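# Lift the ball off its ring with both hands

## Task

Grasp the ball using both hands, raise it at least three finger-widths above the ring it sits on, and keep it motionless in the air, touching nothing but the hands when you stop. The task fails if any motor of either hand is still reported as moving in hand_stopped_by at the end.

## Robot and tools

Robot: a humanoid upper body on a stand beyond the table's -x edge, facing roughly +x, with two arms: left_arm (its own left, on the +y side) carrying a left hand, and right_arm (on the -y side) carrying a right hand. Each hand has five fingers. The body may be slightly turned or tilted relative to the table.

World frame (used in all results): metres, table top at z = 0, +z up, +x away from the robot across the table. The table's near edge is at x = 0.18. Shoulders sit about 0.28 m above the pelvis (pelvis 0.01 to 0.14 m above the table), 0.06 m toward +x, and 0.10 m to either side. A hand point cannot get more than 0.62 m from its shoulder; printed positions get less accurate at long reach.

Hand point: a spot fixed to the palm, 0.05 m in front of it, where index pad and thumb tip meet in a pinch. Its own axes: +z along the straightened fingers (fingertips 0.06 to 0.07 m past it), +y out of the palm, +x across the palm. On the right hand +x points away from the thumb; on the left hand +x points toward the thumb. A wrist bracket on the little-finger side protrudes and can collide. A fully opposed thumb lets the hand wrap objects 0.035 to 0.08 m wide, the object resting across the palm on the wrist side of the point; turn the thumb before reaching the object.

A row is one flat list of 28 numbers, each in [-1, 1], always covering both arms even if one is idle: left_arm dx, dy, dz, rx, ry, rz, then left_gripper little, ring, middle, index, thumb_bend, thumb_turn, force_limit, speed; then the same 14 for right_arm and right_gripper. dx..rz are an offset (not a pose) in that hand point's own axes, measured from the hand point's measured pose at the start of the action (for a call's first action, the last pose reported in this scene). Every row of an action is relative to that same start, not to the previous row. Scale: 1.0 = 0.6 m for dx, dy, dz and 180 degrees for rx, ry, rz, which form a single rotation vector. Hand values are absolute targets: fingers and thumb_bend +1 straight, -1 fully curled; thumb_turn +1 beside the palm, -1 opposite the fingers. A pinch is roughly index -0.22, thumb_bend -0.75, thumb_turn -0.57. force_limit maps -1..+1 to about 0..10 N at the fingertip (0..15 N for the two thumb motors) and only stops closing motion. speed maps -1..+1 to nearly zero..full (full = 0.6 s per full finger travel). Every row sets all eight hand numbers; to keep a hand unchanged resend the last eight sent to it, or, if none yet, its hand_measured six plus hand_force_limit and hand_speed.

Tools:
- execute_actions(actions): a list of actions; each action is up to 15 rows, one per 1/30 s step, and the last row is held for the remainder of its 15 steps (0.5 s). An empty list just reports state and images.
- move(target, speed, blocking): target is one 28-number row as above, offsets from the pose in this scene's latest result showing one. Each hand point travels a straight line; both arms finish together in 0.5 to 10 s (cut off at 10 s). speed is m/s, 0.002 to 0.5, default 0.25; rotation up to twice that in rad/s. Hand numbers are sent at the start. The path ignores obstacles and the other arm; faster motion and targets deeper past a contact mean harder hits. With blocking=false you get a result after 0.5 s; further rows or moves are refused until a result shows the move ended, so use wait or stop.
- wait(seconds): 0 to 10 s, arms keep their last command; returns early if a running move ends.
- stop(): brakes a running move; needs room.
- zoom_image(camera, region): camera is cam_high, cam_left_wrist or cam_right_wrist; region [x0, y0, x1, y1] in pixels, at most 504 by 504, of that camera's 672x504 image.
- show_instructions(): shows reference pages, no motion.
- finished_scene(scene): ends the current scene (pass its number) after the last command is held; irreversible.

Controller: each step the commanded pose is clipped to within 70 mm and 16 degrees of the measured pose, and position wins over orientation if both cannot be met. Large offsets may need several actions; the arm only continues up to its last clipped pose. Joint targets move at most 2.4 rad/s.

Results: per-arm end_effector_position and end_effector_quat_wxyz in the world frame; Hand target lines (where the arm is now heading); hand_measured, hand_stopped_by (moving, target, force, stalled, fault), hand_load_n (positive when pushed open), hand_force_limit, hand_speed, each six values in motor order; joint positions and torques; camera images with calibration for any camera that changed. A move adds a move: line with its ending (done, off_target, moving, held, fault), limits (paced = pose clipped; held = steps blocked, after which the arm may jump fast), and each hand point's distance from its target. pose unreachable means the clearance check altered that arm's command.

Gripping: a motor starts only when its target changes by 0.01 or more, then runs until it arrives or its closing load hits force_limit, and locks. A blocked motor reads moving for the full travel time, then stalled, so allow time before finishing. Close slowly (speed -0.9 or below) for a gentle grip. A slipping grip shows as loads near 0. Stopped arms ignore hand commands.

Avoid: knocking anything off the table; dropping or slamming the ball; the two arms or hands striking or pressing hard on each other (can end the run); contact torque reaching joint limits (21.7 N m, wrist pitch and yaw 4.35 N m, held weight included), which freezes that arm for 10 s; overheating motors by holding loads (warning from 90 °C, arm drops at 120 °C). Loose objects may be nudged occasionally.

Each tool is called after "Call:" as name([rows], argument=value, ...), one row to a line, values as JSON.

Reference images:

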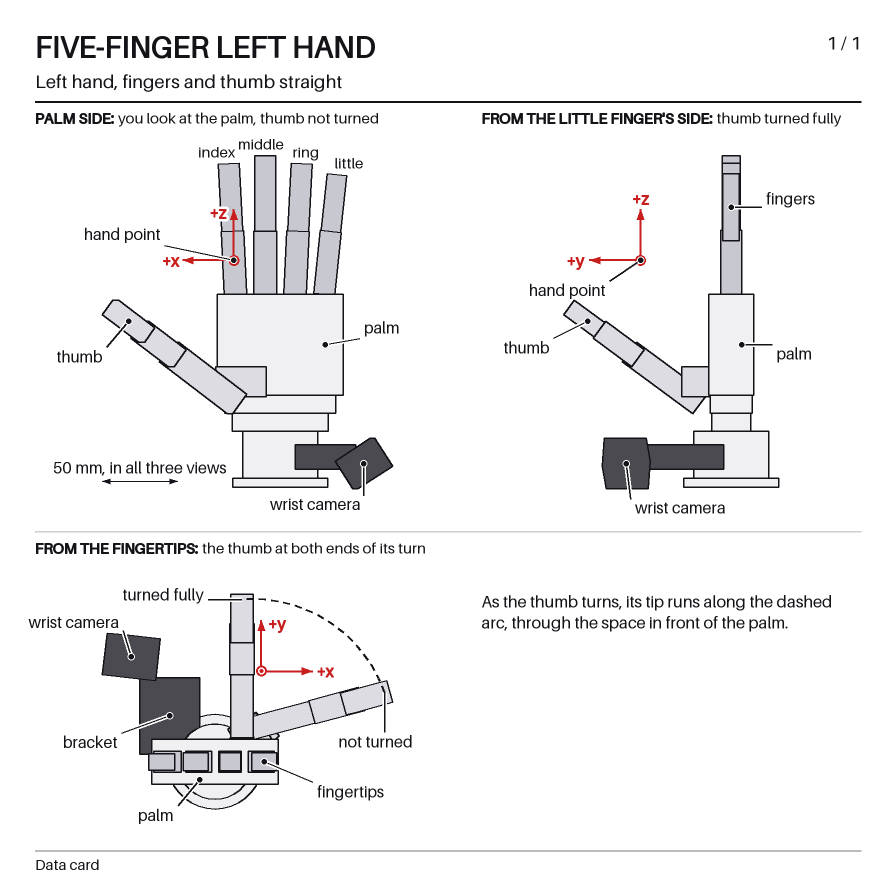

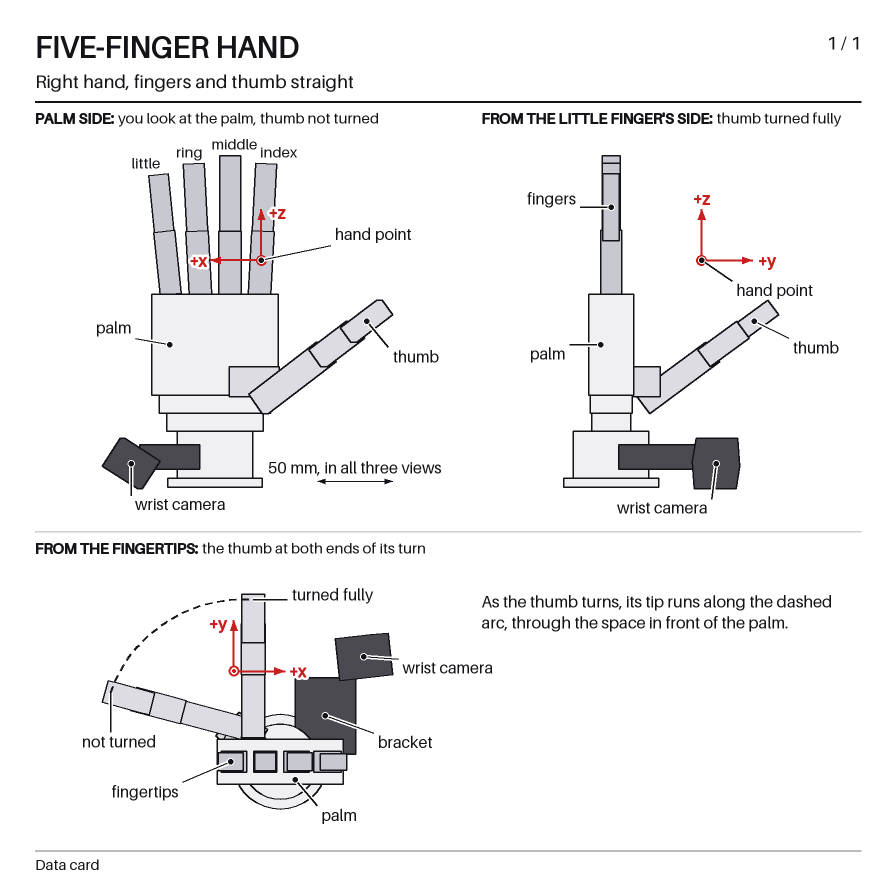

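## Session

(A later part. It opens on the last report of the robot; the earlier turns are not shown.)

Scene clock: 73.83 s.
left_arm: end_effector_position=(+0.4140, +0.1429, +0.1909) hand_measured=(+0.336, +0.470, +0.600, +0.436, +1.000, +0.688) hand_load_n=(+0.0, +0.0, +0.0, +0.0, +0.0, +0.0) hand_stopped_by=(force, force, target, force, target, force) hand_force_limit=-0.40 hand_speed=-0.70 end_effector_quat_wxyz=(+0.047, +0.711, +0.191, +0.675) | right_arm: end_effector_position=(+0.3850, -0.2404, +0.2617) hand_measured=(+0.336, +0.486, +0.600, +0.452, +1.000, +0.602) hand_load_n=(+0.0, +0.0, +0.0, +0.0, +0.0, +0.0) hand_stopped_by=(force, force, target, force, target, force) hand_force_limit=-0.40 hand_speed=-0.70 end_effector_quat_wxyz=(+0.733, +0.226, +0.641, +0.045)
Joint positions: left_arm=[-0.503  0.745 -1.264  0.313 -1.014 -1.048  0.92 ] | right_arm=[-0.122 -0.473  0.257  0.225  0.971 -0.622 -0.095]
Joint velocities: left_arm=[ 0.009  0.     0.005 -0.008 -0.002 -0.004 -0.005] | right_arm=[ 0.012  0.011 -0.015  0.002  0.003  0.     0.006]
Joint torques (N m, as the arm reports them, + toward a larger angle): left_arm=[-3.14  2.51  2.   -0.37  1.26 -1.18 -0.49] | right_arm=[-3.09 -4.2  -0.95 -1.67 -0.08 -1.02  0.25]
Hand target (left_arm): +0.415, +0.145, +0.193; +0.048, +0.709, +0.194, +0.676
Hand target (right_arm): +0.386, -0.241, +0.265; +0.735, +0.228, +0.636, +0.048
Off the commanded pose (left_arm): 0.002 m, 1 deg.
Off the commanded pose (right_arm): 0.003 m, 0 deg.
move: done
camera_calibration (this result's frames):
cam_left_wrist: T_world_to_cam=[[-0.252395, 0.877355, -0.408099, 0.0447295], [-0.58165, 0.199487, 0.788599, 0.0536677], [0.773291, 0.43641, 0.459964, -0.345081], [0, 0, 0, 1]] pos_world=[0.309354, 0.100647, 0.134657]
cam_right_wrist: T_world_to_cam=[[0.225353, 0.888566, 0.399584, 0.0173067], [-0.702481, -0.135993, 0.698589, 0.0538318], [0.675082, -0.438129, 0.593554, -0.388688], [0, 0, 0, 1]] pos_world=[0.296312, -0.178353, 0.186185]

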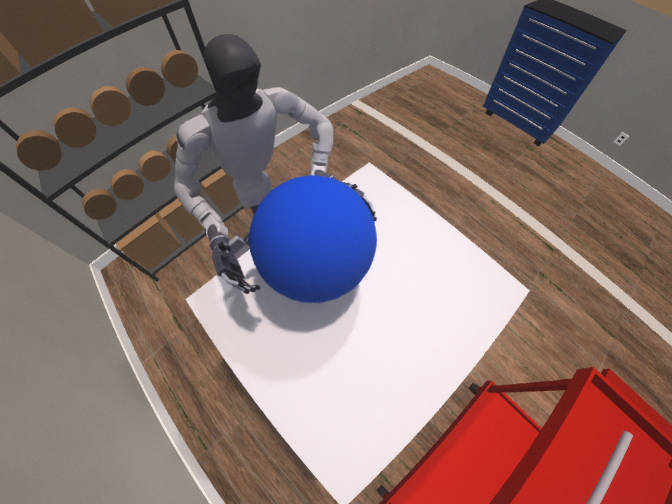

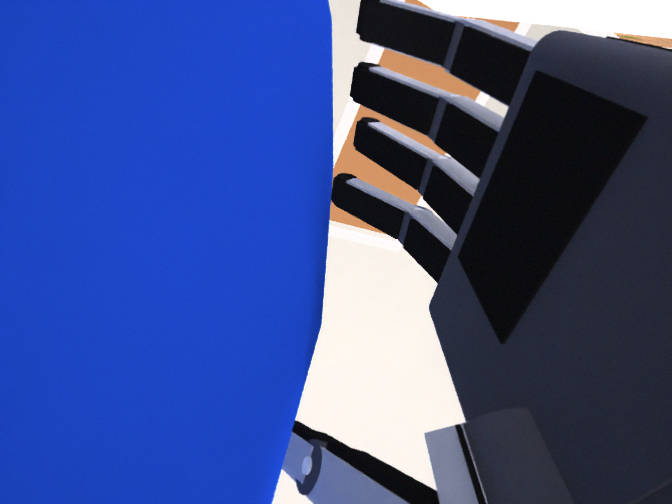

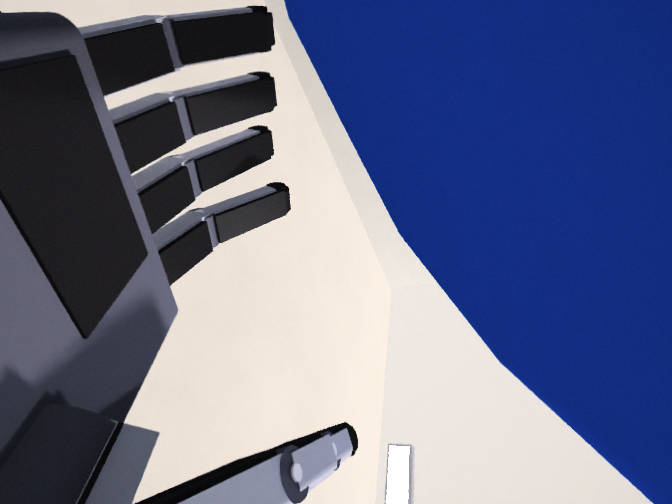

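Call:
move(target=[-0.038,-0.0957,0.014,-0.067,-0.001,-0.058,0.3,0.3,0.3,0.3,1,1,0.5,0, 0.161,-0.108,0.0395,-0.0683,0.0613,0.0424,0.3,0.3,0.3,0.3,1,1,0.5,0], speed=0.1)

Scene clock: 98.43 s.
left_arm: end_effector_position=(+0.4076, +0.1904, +0.1480) hand_measured=(+0.300, +0.300, +0.300, +0.300, +1.000, +1.000) hand_load_n=(+0.0, +0.0, +0.0, +0.0, +0.0, +0.0) hand_stopped_by=(target, target, target, target, target, target) hand_force_limit=0.50 hand_speed=0.00 end_effector_quat_wxyz=(+0.165, +0.689, +0.168, +0.685) | right_arm: end_effector_position=(+0.4126, -0.2663, +0.1541) hand_measured=(+0.300, +0.300, +0.300, +0.300, +1.000, +1.000) hand_load_n=(+0.0, +0.0, +0.0, +0.0, +0.0, +0.0) hand_stopped_by=(target, target, target, target, target, target) hand_force_limit=0.50 hand_speed=0.00 end_effector_quat_wxyz=(+0.624, +0.238, +0.730, +0.146)
Joint positions: left_arm=[-0.426  0.485 -0.901  1.009 -1.813 -0.988 -0.537] | right_arm=[-0.653 -0.364  0.123  1.469  1.259 -0.453  0.791]
Joint velocities: left_arm=[-0.002  0.     0.035  0.049 -0.002  0.01  -0.023] | right_arm=[-0.008  0.011 -0.008  0.005 -0.005  0.    -0.002]
Joint torques (N m, as the arm reports them, + toward a larger angle): left_arm=[-2.93  2.26  0.76  0.18  0.29 -0.94 -0.58] | right_arm=[-4.35 -5.76  0.1  -0.82 -0.03 -0.52  0.17]
Hand target (left_arm): +0.408, +0.191, +0.148; +0.165, +0.689, +0.171, +0.685
Hand target (right_arm): +0.413, -0.266, +0.153; +0.623, +0.236, +0.731, +0.145
Off the commanded pose (left_arm): 0.003 m, 3 deg.
Off the commanded pose (right_arm): 0.007 m, 11 deg.
move: off_target (left_arm, right_arm)
camera_calibration (this result's frames):
cam_left_wrist: T_world_to_cam=[[-0.0508981, 0.840751, -0.539024, -0.0718538], [-0.594112, 0.408346, 0.693025, 0.0537309], [0.80277, 0.355514, 0.478717, -0.340553], [0, 0, 0, 1]] pos_world=[0.301651, 0.159542, 0.0870608]
cam_right_wrist: T_world_to_cam=[[0.169844, 0.838165, 0.518297, 0.0682323], [-0.484792, -0.386833, 0.784434, -0.0248896], [0.85798, -0.384498, 0.340634, -0.376972], [0, 0, 0, 1]] pos_world=[0.299779, -0.211763, 0.112569]

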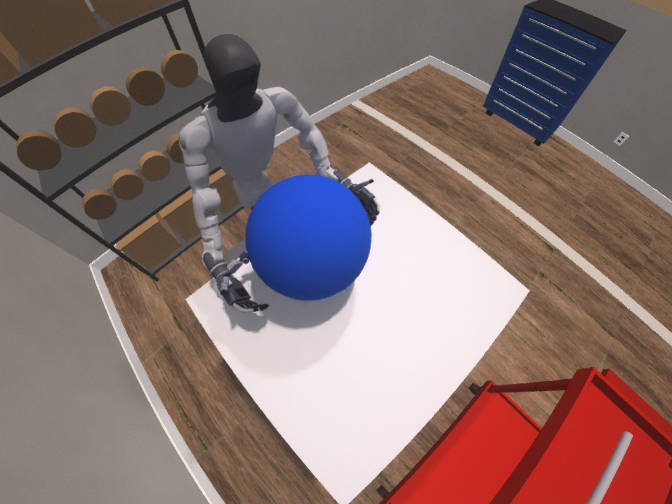

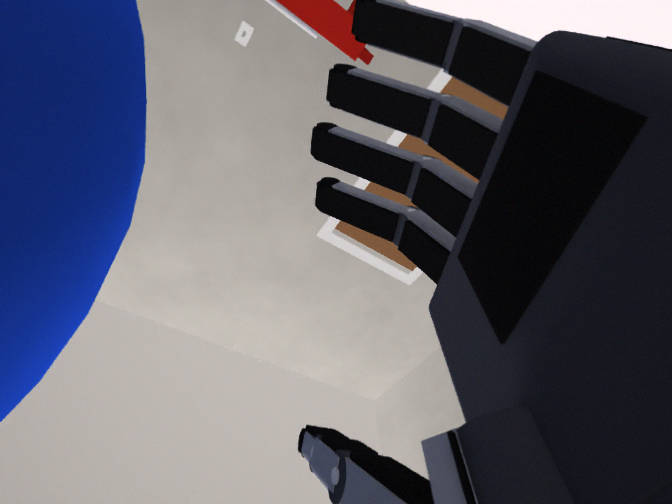

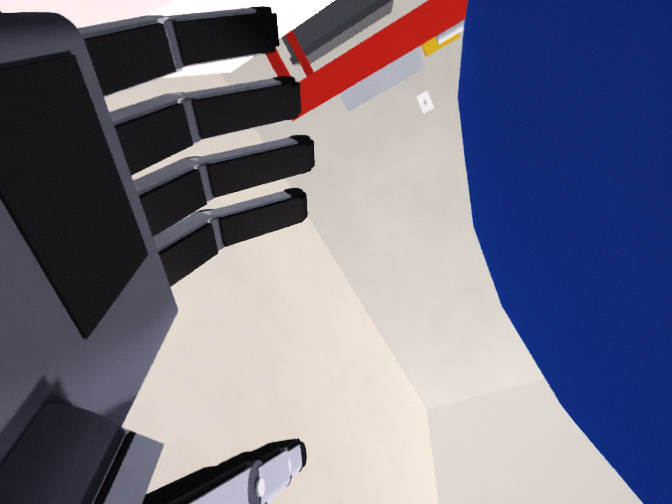

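Call:
move(target=[-0.0545,0.113,-0.008,0,0,0,0.3,0.3,0.3,0.3,1,1,0.5,0, 0.070,0.0937,-0.025,-0.0525,-0.0354,-0.0093,0.3,0.3,0.3,0.3,1,1,0.5,0], speed=0.05)

Scene clock: 107.33 s.
left_arm: end_effector_position=(+0.4023, +0.1239, +0.1508) hand_measured=(+0.300, +0.300, +0.300, +0.300, +1.000, +1.000) hand_load_n=(+0.0, +0.0, +1.0, +0.0, +0.0, +0.0) hand_stopped_by=(target, target, target, target, target, target) hand_force_limit=0.50 hand_speed=0.00 end_effector_quat_wxyz=(+0.161, +0.687, +0.181, +0.685) | right_arm: end_effector_position=(+0.4010, -0.2061, +0.1486) hand_measured=(+0.300, +0.300, +0.300, +0.300, +1.000, +1.000) hand_load_n=(+0.0, +0.0, +2.0, +0.0, +0.0, +0.0) hand_stopped_by=(target, target, target, target, target, target) hand_force_limit=0.50 hand_speed=0.00 end_effector_quat_wxyz=(+0.654, +0.206, +0.710, +0.157)
Joint positions: left_arm=[-0.449  0.363 -1.123  0.909 -1.64  -1.189 -0.139] | right_arm=[-0.616 -0.189  0.123  1.465  1.231 -0.683  0.821]
Joint velocities: left_arm=[ 0.003 -0.009 -0.025  0.    -0.002 -0.012  0.019] | right_arm=[-0.006  0.     0.     0.003  0.006 -0.001  0.   ]
Joint torques (N m, as the arm reports them, + toward a larger angle): left_arm=[-3.44  0.69 -0.85 -0.02  1.06 -1.11 -0.77] | right_arm=[-4.05 -2.54  0.77 -0.91 -0.36 -0.58  0.61]
Hand target (left_arm): +0.402, +0.117, +0.153; +0.170, +0.686, +0.174, +0.685
Hand target (right_arm): +0.400, -0.196, +0.147; +0.651, +0.198, +0.713, +0.168
Off the commanded pose (left_arm): 0.009 m, 2 deg.
Off the commanded pose (right_arm): 0.011 m, 6 deg.
move: off_target (left_arm, right_arm)
camera_calibration (this result's frames):
cam_left_wrist: T_world_to_cam=[[-0.0737621, 0.832047, -0.54978, -0.00283403], [-0.60221, 0.402261, 0.689586, 0.0803483], [0.794923, 0.381948, 0.471395, -0.313005], [0, 0, 0, 1]] pos_world=[0.296992, 0.0895886, 0.0905837]
cam_right_wrist: T_world_to_cam=[[0.0925244, 0.859611, 0.502502, 0.0604087], [-0.532033, -0.383904, 0.754691, 0.0210342], [0.841653, -0.337175, 0.421821, -0.337715], [0, 0, 0, 1]] pos_world=[0.289841, -0.157722, 0.0962257]

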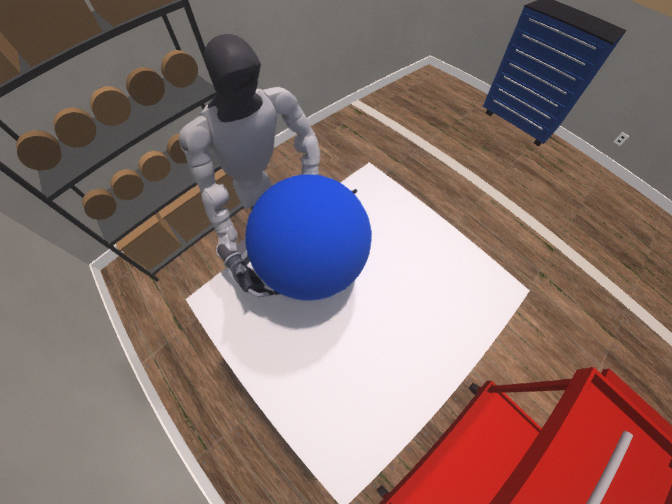

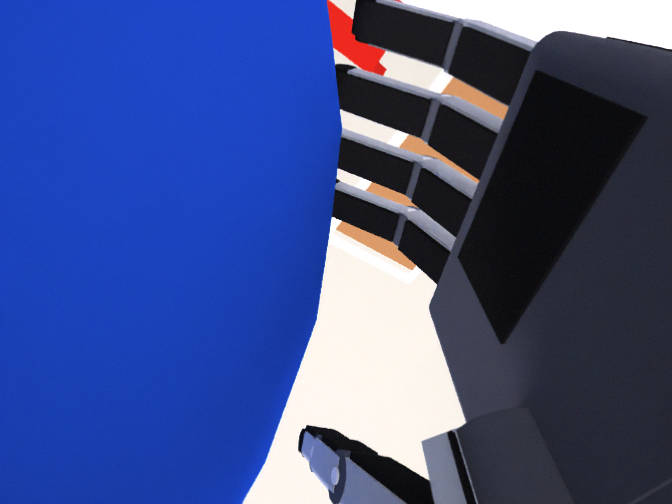

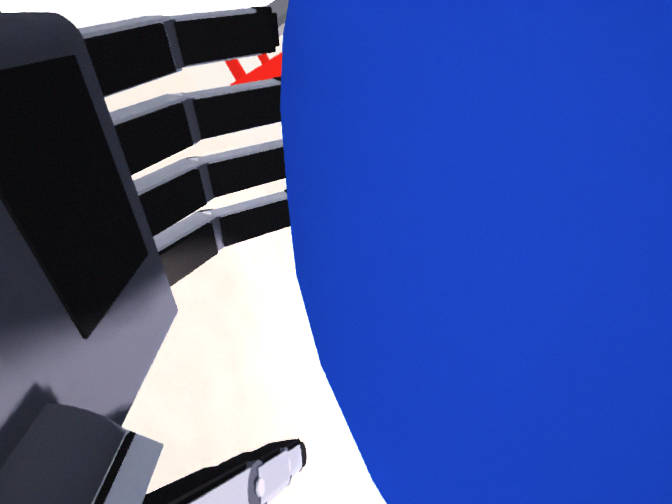

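Call:
move(target=[0.131,0.108,0,0,0,0,0.3,0.3,0.3,0.3,1,1,0.5,0, -0.127,0.111,-0.017,0,0,0,0.3,0.3,0.3,0.3,1,1,0.5,0], speed=0.05)

Scene clock: 113.33 s.
left_arm: end_effector_position=(+0.4098, +0.1288, +0.2415) hand_measured=(+0.300, +0.300, +0.302, +0.300, +1.000, +1.000) hand_load_n=(+0.0, +0.0, +7.5, +0.0, +0.0, +0.0) hand_stopped_by=(target, target, target, target, target, target) hand_force_limit=0.50 hand_speed=0.00 end_effector_quat_wxyz=(+0.141, +0.692, +0.213, +0.675) | right_arm: end_effector_position=(+0.4014, -0.2218, +0.2530) hand_measured=(+0.300, +0.302, +0.300, +0.300, +1.000, +1.000) hand_load_n=(+0.0, +10.0, +0.5, +0.0, +0.0, +0.0) hand_stopped_by=(target, target, target, target, target, target) hand_force_limit=0.50 hand_speed=0.00 end_effector_quat_wxyz=(+0.666, +0.238, +0.697, +0.115)
Joint positions: left_arm=[-0.536  0.864 -1.273  0.034 -1.043 -1.071  0.91 ] | right_arm=[-0.167 -0.689  0.447  0.076  1.258 -0.514 -0.173]
Joint velocities: left_arm=[-0.008  0.006  0.008  0.003  0.     0.     0.009] | right_arm=[-0.049 -0.077  0.101 -0.002  0.066 -0.103 -0.021]
Joint torques (N m, as the arm reports them, + toward a larger angle): left_arm=[-6.68 -0.63  2.62 -2.37  2.61 -1.58 -2.53] | right_arm=[-5.75 -2.89  0.63 -3.93 -1.05 -0.52  2.15]
Hand target (left_arm): +0.406, +0.104, +0.254; +0.176, +0.684, +0.189, +0.682
Hand target (right_arm): +0.399, -0.186, +0.248; +0.656, +0.196, +0.713, +0.149
Off the commanded pose (left_arm): 0.027 m, 4 deg.
Off the commanded pose (right_arm): 0.036 m, 6 deg.
joint sent to its limit (left arm) — the command would take joint 3 (shoulder yaw) past its lower limit, so that joint was sent only as far as its limit.
move: off_target (left_arm, right_arm)
camera_calibration (this result's frames):
cam_left_wrist: T_world_to_cam=[[-0.148614, 0.81443, -0.560909, 0.0791683], [-0.602024, 0.375474, 0.704689, 0.0201483], [0.784526, 0.442407, 0.434505, -0.358172], [0, 0, 0, 1]] pos_world=[0.304891, 0.0864158, 0.185836]
cam_right_wrist: T_world_to_cam=[[0.182775, 0.853347, 0.488254, -0.0126182], [-0.574773, -0.310165, 0.757254, -0.0306892], [0.79764, -0.419042, 0.43379, -0.390942], [0, 0, 0, 1]] pos_world=[0.296498, -0.162572, 0.198987]

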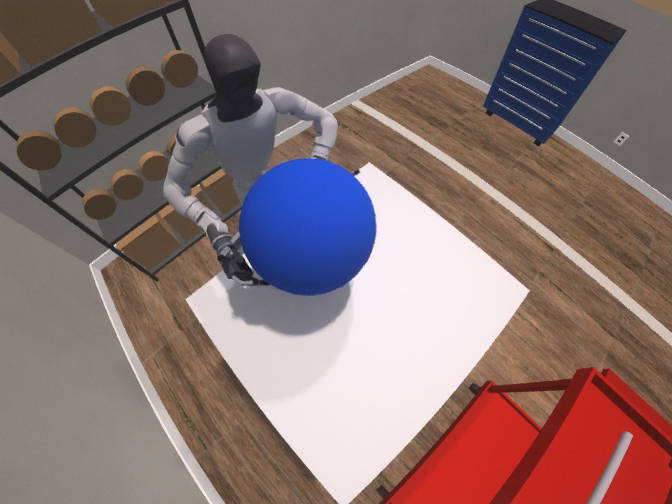

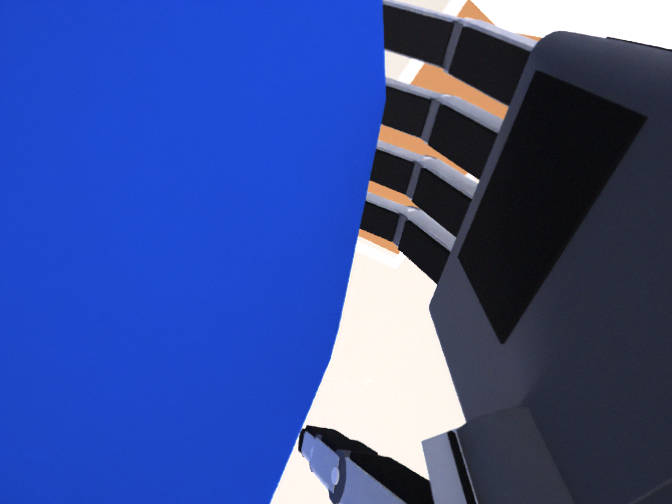

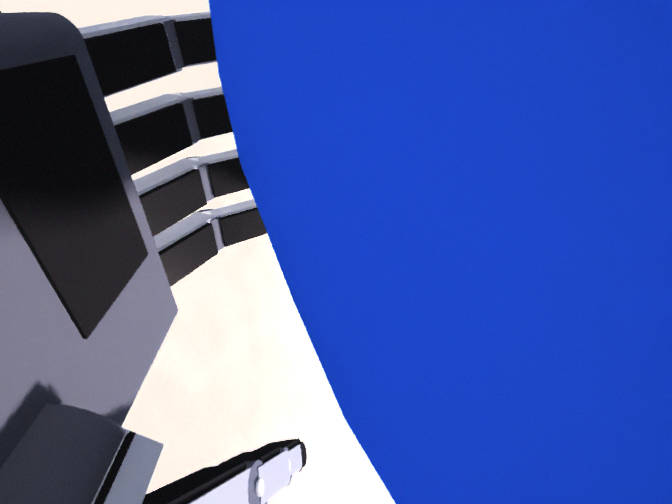

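Call:
execute_actions([
  [[0.0021,0.0479,-0.0117,-0.0275,0,-0.005,0.3,0.3,0.3,0.3,1,1,0.5,0,0.0324,0.0492,-0.0131,-0.0303,0.0196,-0.006,0.3,0.3,0.3,0.3,1,1,0.5,0],[0.0062,0.0501,-0.012,-0.0275,0,-0.005,0.3,0.3,0.3,0.3,1,1,0.5,0,0.0283,0.0515,-0.0135,-0.0303,0.0196,-0.006,0.3,0.3,0.3,0.3,1,1,0.5,0],[0.0102,0.0523,-0.0122,-0.0275,0,-0.005,0.3,0.3,0.3,0.3,1,1,0.5,0,0.0243,0.0537,-0.0139,-0.0303,0.0196,-0.006,0.3,0.3,0.3,0.3,1,1,0.5,0],[0.0143,0.0546,-0.0124,-0.0275,0,-0.005,0.3,0.3,0.3,0.3,1,1,0.5,0,0.0202,0.0559,-0.0143,-0.0303,0.0196,-0.006,0.3,0.3,0.3,0.3,1,1,0.5,0],[0.0184,0.0568,-0.0127,-0.0275,0,-0.005,0.3,0.3,0.3,0.3,1,1,0.5,0,0.0161,0.0582,-0.0147,-0.0303,0.0196,-0.006,0.3,0.3,0.3,0.3,1,1,0.5,0],[0.0225,0.0591,-0.0129,-0.0275,0,-0.005,0.3,0.3,0.3,0.3,1,1,0.5,0,0.012,0.0604,-0.0151,-0.0303,0.0196,-0.006,0.3,0.3,0.3,0.3,1,1,0.5,0],[0.0266,0.0613,-0.0131,-0.0275,0,-0.005,0.3,0.3,0.3,0.3,1,1,0.5,0,0.0079,0.0626,-0.0154,-0.0303,0.0196,-0.006,0.3,0.3,0.3,0.3,1,1,0.5,0],[0.0306,0.0636,-0.0133,-0.0275,0,-0.005,0.3,0.3,0.3,0.3,1,1,0.5,0,0.0039,0.0649,-0.0158,-0.0303,0.0196,-0.006,0.3,0.3,0.3,0.3,1,1,0.5,0],[0.0347,0.0658,-0.0136,-0.0275,0,-0.005,0.3,0.3,0.3,0.3,1,1,0.5,0,-0.0002,0.0671,-0.0162,-0.0303,0.0196,-0.006,0.3,0.3,0.3,0.3,1,1,0.5,0],[0.0388,0.0681,-0.0138,-0.0275,0,-0.005,0.3,0.3,0.3,0.3,1,1,0.5,0,-0.0043,0.0693,-0.0166,-0.0303,0.0196,-0.006,0.3,0.3,0.3,0.3,1,1,0.5,0],[0.0429,0.0703,-0.014,-0.0275,0,-0.005,0.3,0.3,0.3,0.3,1,1,0.5,0,-0.0084,0.0716,-0.017,-0.0303,0.0196,-0.006,0.3,0.3,0.3,0.3,1,1,0.5,0],[0.047,0.0726,-0.0143,-0.0275,0,-0.005,0.3,0.3,0.3,0.3,1,1,0.5,0,-0.0125,0.0738,-0.0174,-0.0303,0.0196,-0.006,0.3,0.3,0.3,0.3,1,1,0.5,0],[0.0516,0.0751,-0.0145,-0.0275,0,-0.005,0.3,0.3,0.3,0.3,1,1,0.5,0,-0.0171,0.0763,-0.0179,-0.0303,0.0196,-0.006,0.3,0.3,0.3,0.3,1,1,0.5,0],[0.0563,0.0777,-0.0148,-0.0275,0,-0.005,0.3,0.3,0.3,0.3,1,1,0.5,0,-0.0218,0.0789,-0.0183,-0.0303,0.0196,-0.006,0.3,0.3,0.3,0.3,1,1,0.5,0]],
])

Call:
wait(seconds=2)

Scene clock: 131.27 s.
left_arm: end_effector_position=(+0.4102, +0.1279, +0.2759) hand_measured=(+0.300, +0.300, +0.302, +0.300, +1.000, +1.000) hand_load_n=(+0.0, +0.0, +8.0, +0.0, +0.0, +0.0) hand_stopped_by=(target, target, target, target, target, target) hand_force_limit=0.50 hand_speed=0.00 end_effector_quat_wxyz=(+0.144, +0.692, +0.216, +0.673) | right_arm: end_effector_position=(+0.4004, -0.2219, +0.2928) hand_measured=(+0.300, +0.302, +0.300, +0.300, +1.000, +1.000) hand_load_n=(+0.0, +10.5, +0.0, +0.0, +0.0, +0.0) hand_stopped_by=(target, target, target, target, target, target) hand_force_limit=0.50 hand_speed=0.00 end_effector_quat_wxyz=(+0.672, +0.237, +0.693, +0.114)
Joint positions: left_arm=[-0.597  0.99  -1.274 -0.194 -0.997 -0.986  1.069] | right_arm=[-0.153 -0.86   0.466 -0.14   1.322 -0.52  -0.327]
Joint velocities: left_arm=[-0.178  0.288  0.003 -0.495  0.032  0.213  0.318] | right_arm=[-0.006 -0.399  0.014 -0.426  0.183  0.    -0.313]
Joint torques (N m, as the arm reports them, + toward a larger angle): left_arm=[-7.17 -0.79  3.62 -2.44  2.44 -1.39 -2.72] | right_arm=[-5.04 -3.54  0.17 -4.22 -1.27 -0.21  2.32]
Hand target (left_arm): +0.406, +0.103, +0.293; +0.180, +0.683, +0.189, +0.682
Hand target (right_arm): +0.396, -0.186, +0.288; +0.658, +0.193, +0.713, +0.147
Off the commanded pose (left_arm): 0.030 m, 5 deg.
Off the commanded pose (right_arm): 0.037 m, 7 deg.
joint sent to its limit (left arm) — the command would take joint 3 (shoulder yaw) past its lower limit, so that joint was sent only as far as its limit.
camera_calibration (this result's frames):
cam_left_wrist: T_world_to_cam=[[-0.149154, 0.810148, -0.566934, 0.101721], [-0.599491, 0.38187, 0.703411, -0.00504167], [0.786361, 0.444788, 0.428719, -0.372525], [0, 0, 0, 1]] pos_world=[0.305089, 0.0852107, 0.220924]
cam_right_wrist: T_world_to_cam=[[0.179302, 0.855545, 0.485688, -0.0291342], [-0.586146, -0.303595, 0.751175, -0.0536673], [0.790116, -0.419371, 0.447039, -0.408433], [0, 0, 0, 1]] pos_world=[0.296476, -0.162652, 0.237049]

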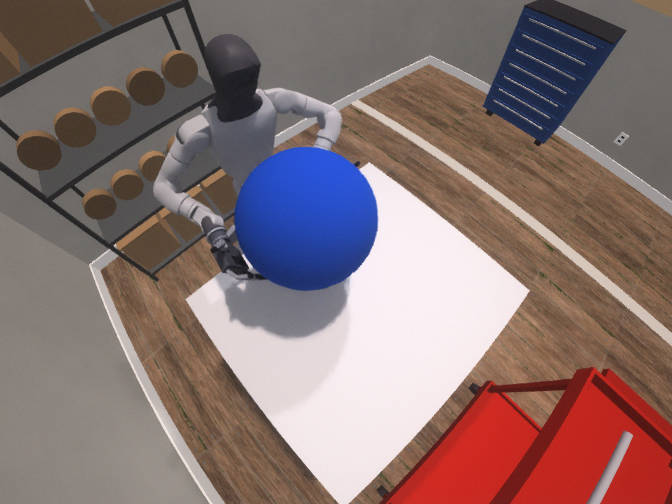

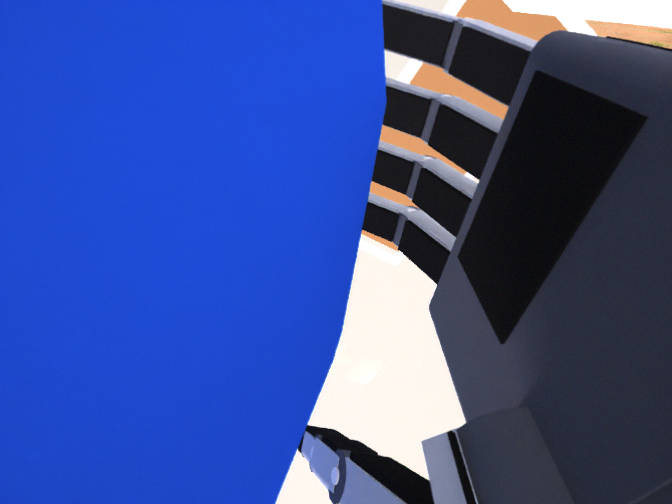

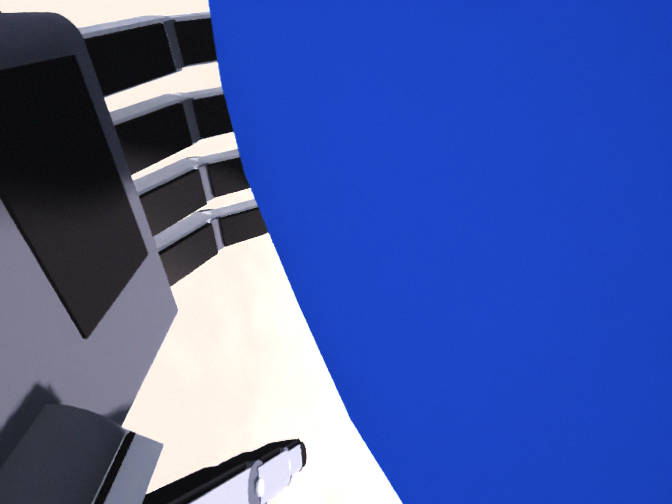

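Scene clock: 133.27 s.
left_arm: end_effector_position=(+0.4107, +0.1267, +0.2812) hand_measured=(+0.300, +0.300, +0.302, +0.300, +1.000, +1.000) hand_load_n=(+0.0, +0.0, +8.5, +0.0, +0.0, +0.0) hand_stopped_by=(target, target, target, target, target, target) hand_force_limit=0.50 hand_speed=0.00 end_effector_quat_wxyz=(+0.145, +0.691, +0.214, +0.675) | right_arm: end_effector_position=(+0.4003, -0.2230, +0.2952) hand_measured=(+0.300, +0.302, +0.300, +0.300, +1.000, +1.000) hand_load_n=(+0.0, +11.0, +0.5, +0.0, +0.0, +0.0) hand_stopped_by=(target, target, target, target, target, target) hand_force_limit=0.50 hand_speed=0.00 end_effector_quat_wxyz=(+0.670, +0.239, +0.693, +0.112)
Joint positions: left_arm=[-0.609  1.002 -1.274 -0.217 -0.993 -0.975  1.083] | right_arm=[-0.153 -0.878  0.47  -0.158  1.332 -0.524 -0.344]
Joint velocities: left_arm=[ 0.     0.006  0.     0.    -0.008  0.     0.   ] | right_arm=[-0.005  0.003  0.002  0.006  0.     0.     0.   ]
Joint torques (N m, as the arm reports them, + toward a larger angle): left_arm=[-6.63 -0.42  3.42 -2.25  2.54 -1.34 -2.89] | right_arm=[-5.13 -3.78  0.17 -4.45 -1.34 -0.13  2.4 ]
Hand target (left_arm): +0.406, +0.103, +0.293; +0.180, +0.683, +0.189, +0.682
Hand target (right_arm): +0.396, -0.186, +0.288; +0.658, +0.193, +0.713, +0.147
Off the commanded pose (left_arm): 0.027 m, 5 deg.
Off the commanded pose (right_arm): 0.038 m, 7 deg.
MOTOR HOT: a motor of the right arm reached 90 °C. Now the hottest motor of the right arm, joint 7 (wrist yaw), reports 91 °C. The temperature limit of the motors' drives, at which the controller stops that arm, is 120 °C. To cool a motor, set the load down, stop pushing, or move to a pose that needs little force.
wait: 2.00 s; at rest by 0.33 s
camera_calibration (this result's frames):
cam_left_wrist: T_world_to_cam=[[-0.144175, 0.810524, -0.567684, 0.103872], [-0.602089, 0.383415, 0.700343, -0.00631264], [0.785304, 0.442768, 0.432729, -0.375151], [0, 0, 0, 1]] pos_world=[0.305782, 0.0843349, 0.225726]
cam_right_wrist: T_world_to_cam=[[0.185266, 0.853869, 0.486399, -0.0323291], [-0.585005, -0.301872, 0.752757, -0.0564781], [0.789586, -0.424006, 0.443591, -0.409677], [0, 0, 0, 1]] pos_world=[0.296425, -0.16315, 0.239968]

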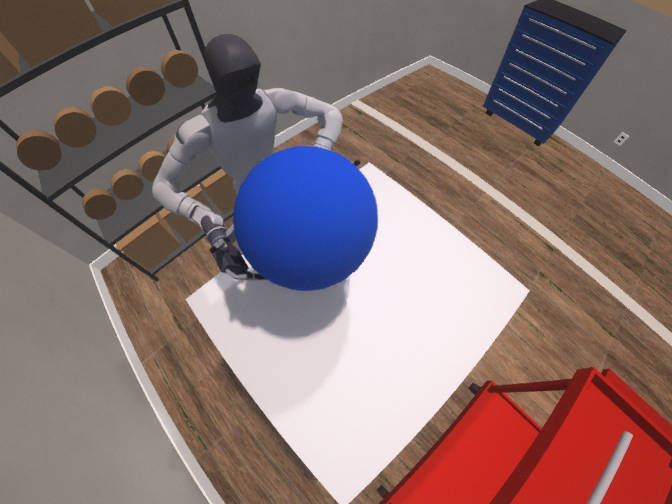

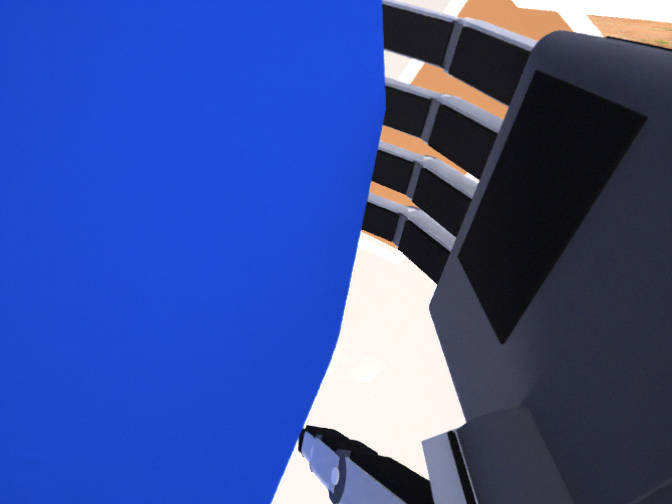

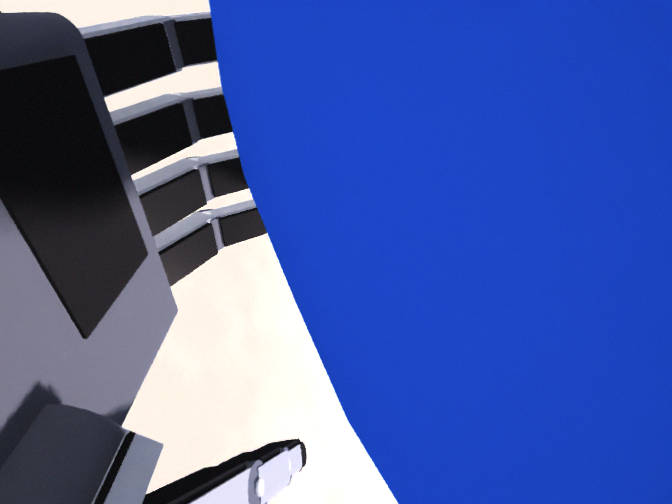

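Call:
finished_scene(scene=1)

The scene is finished: the task was done.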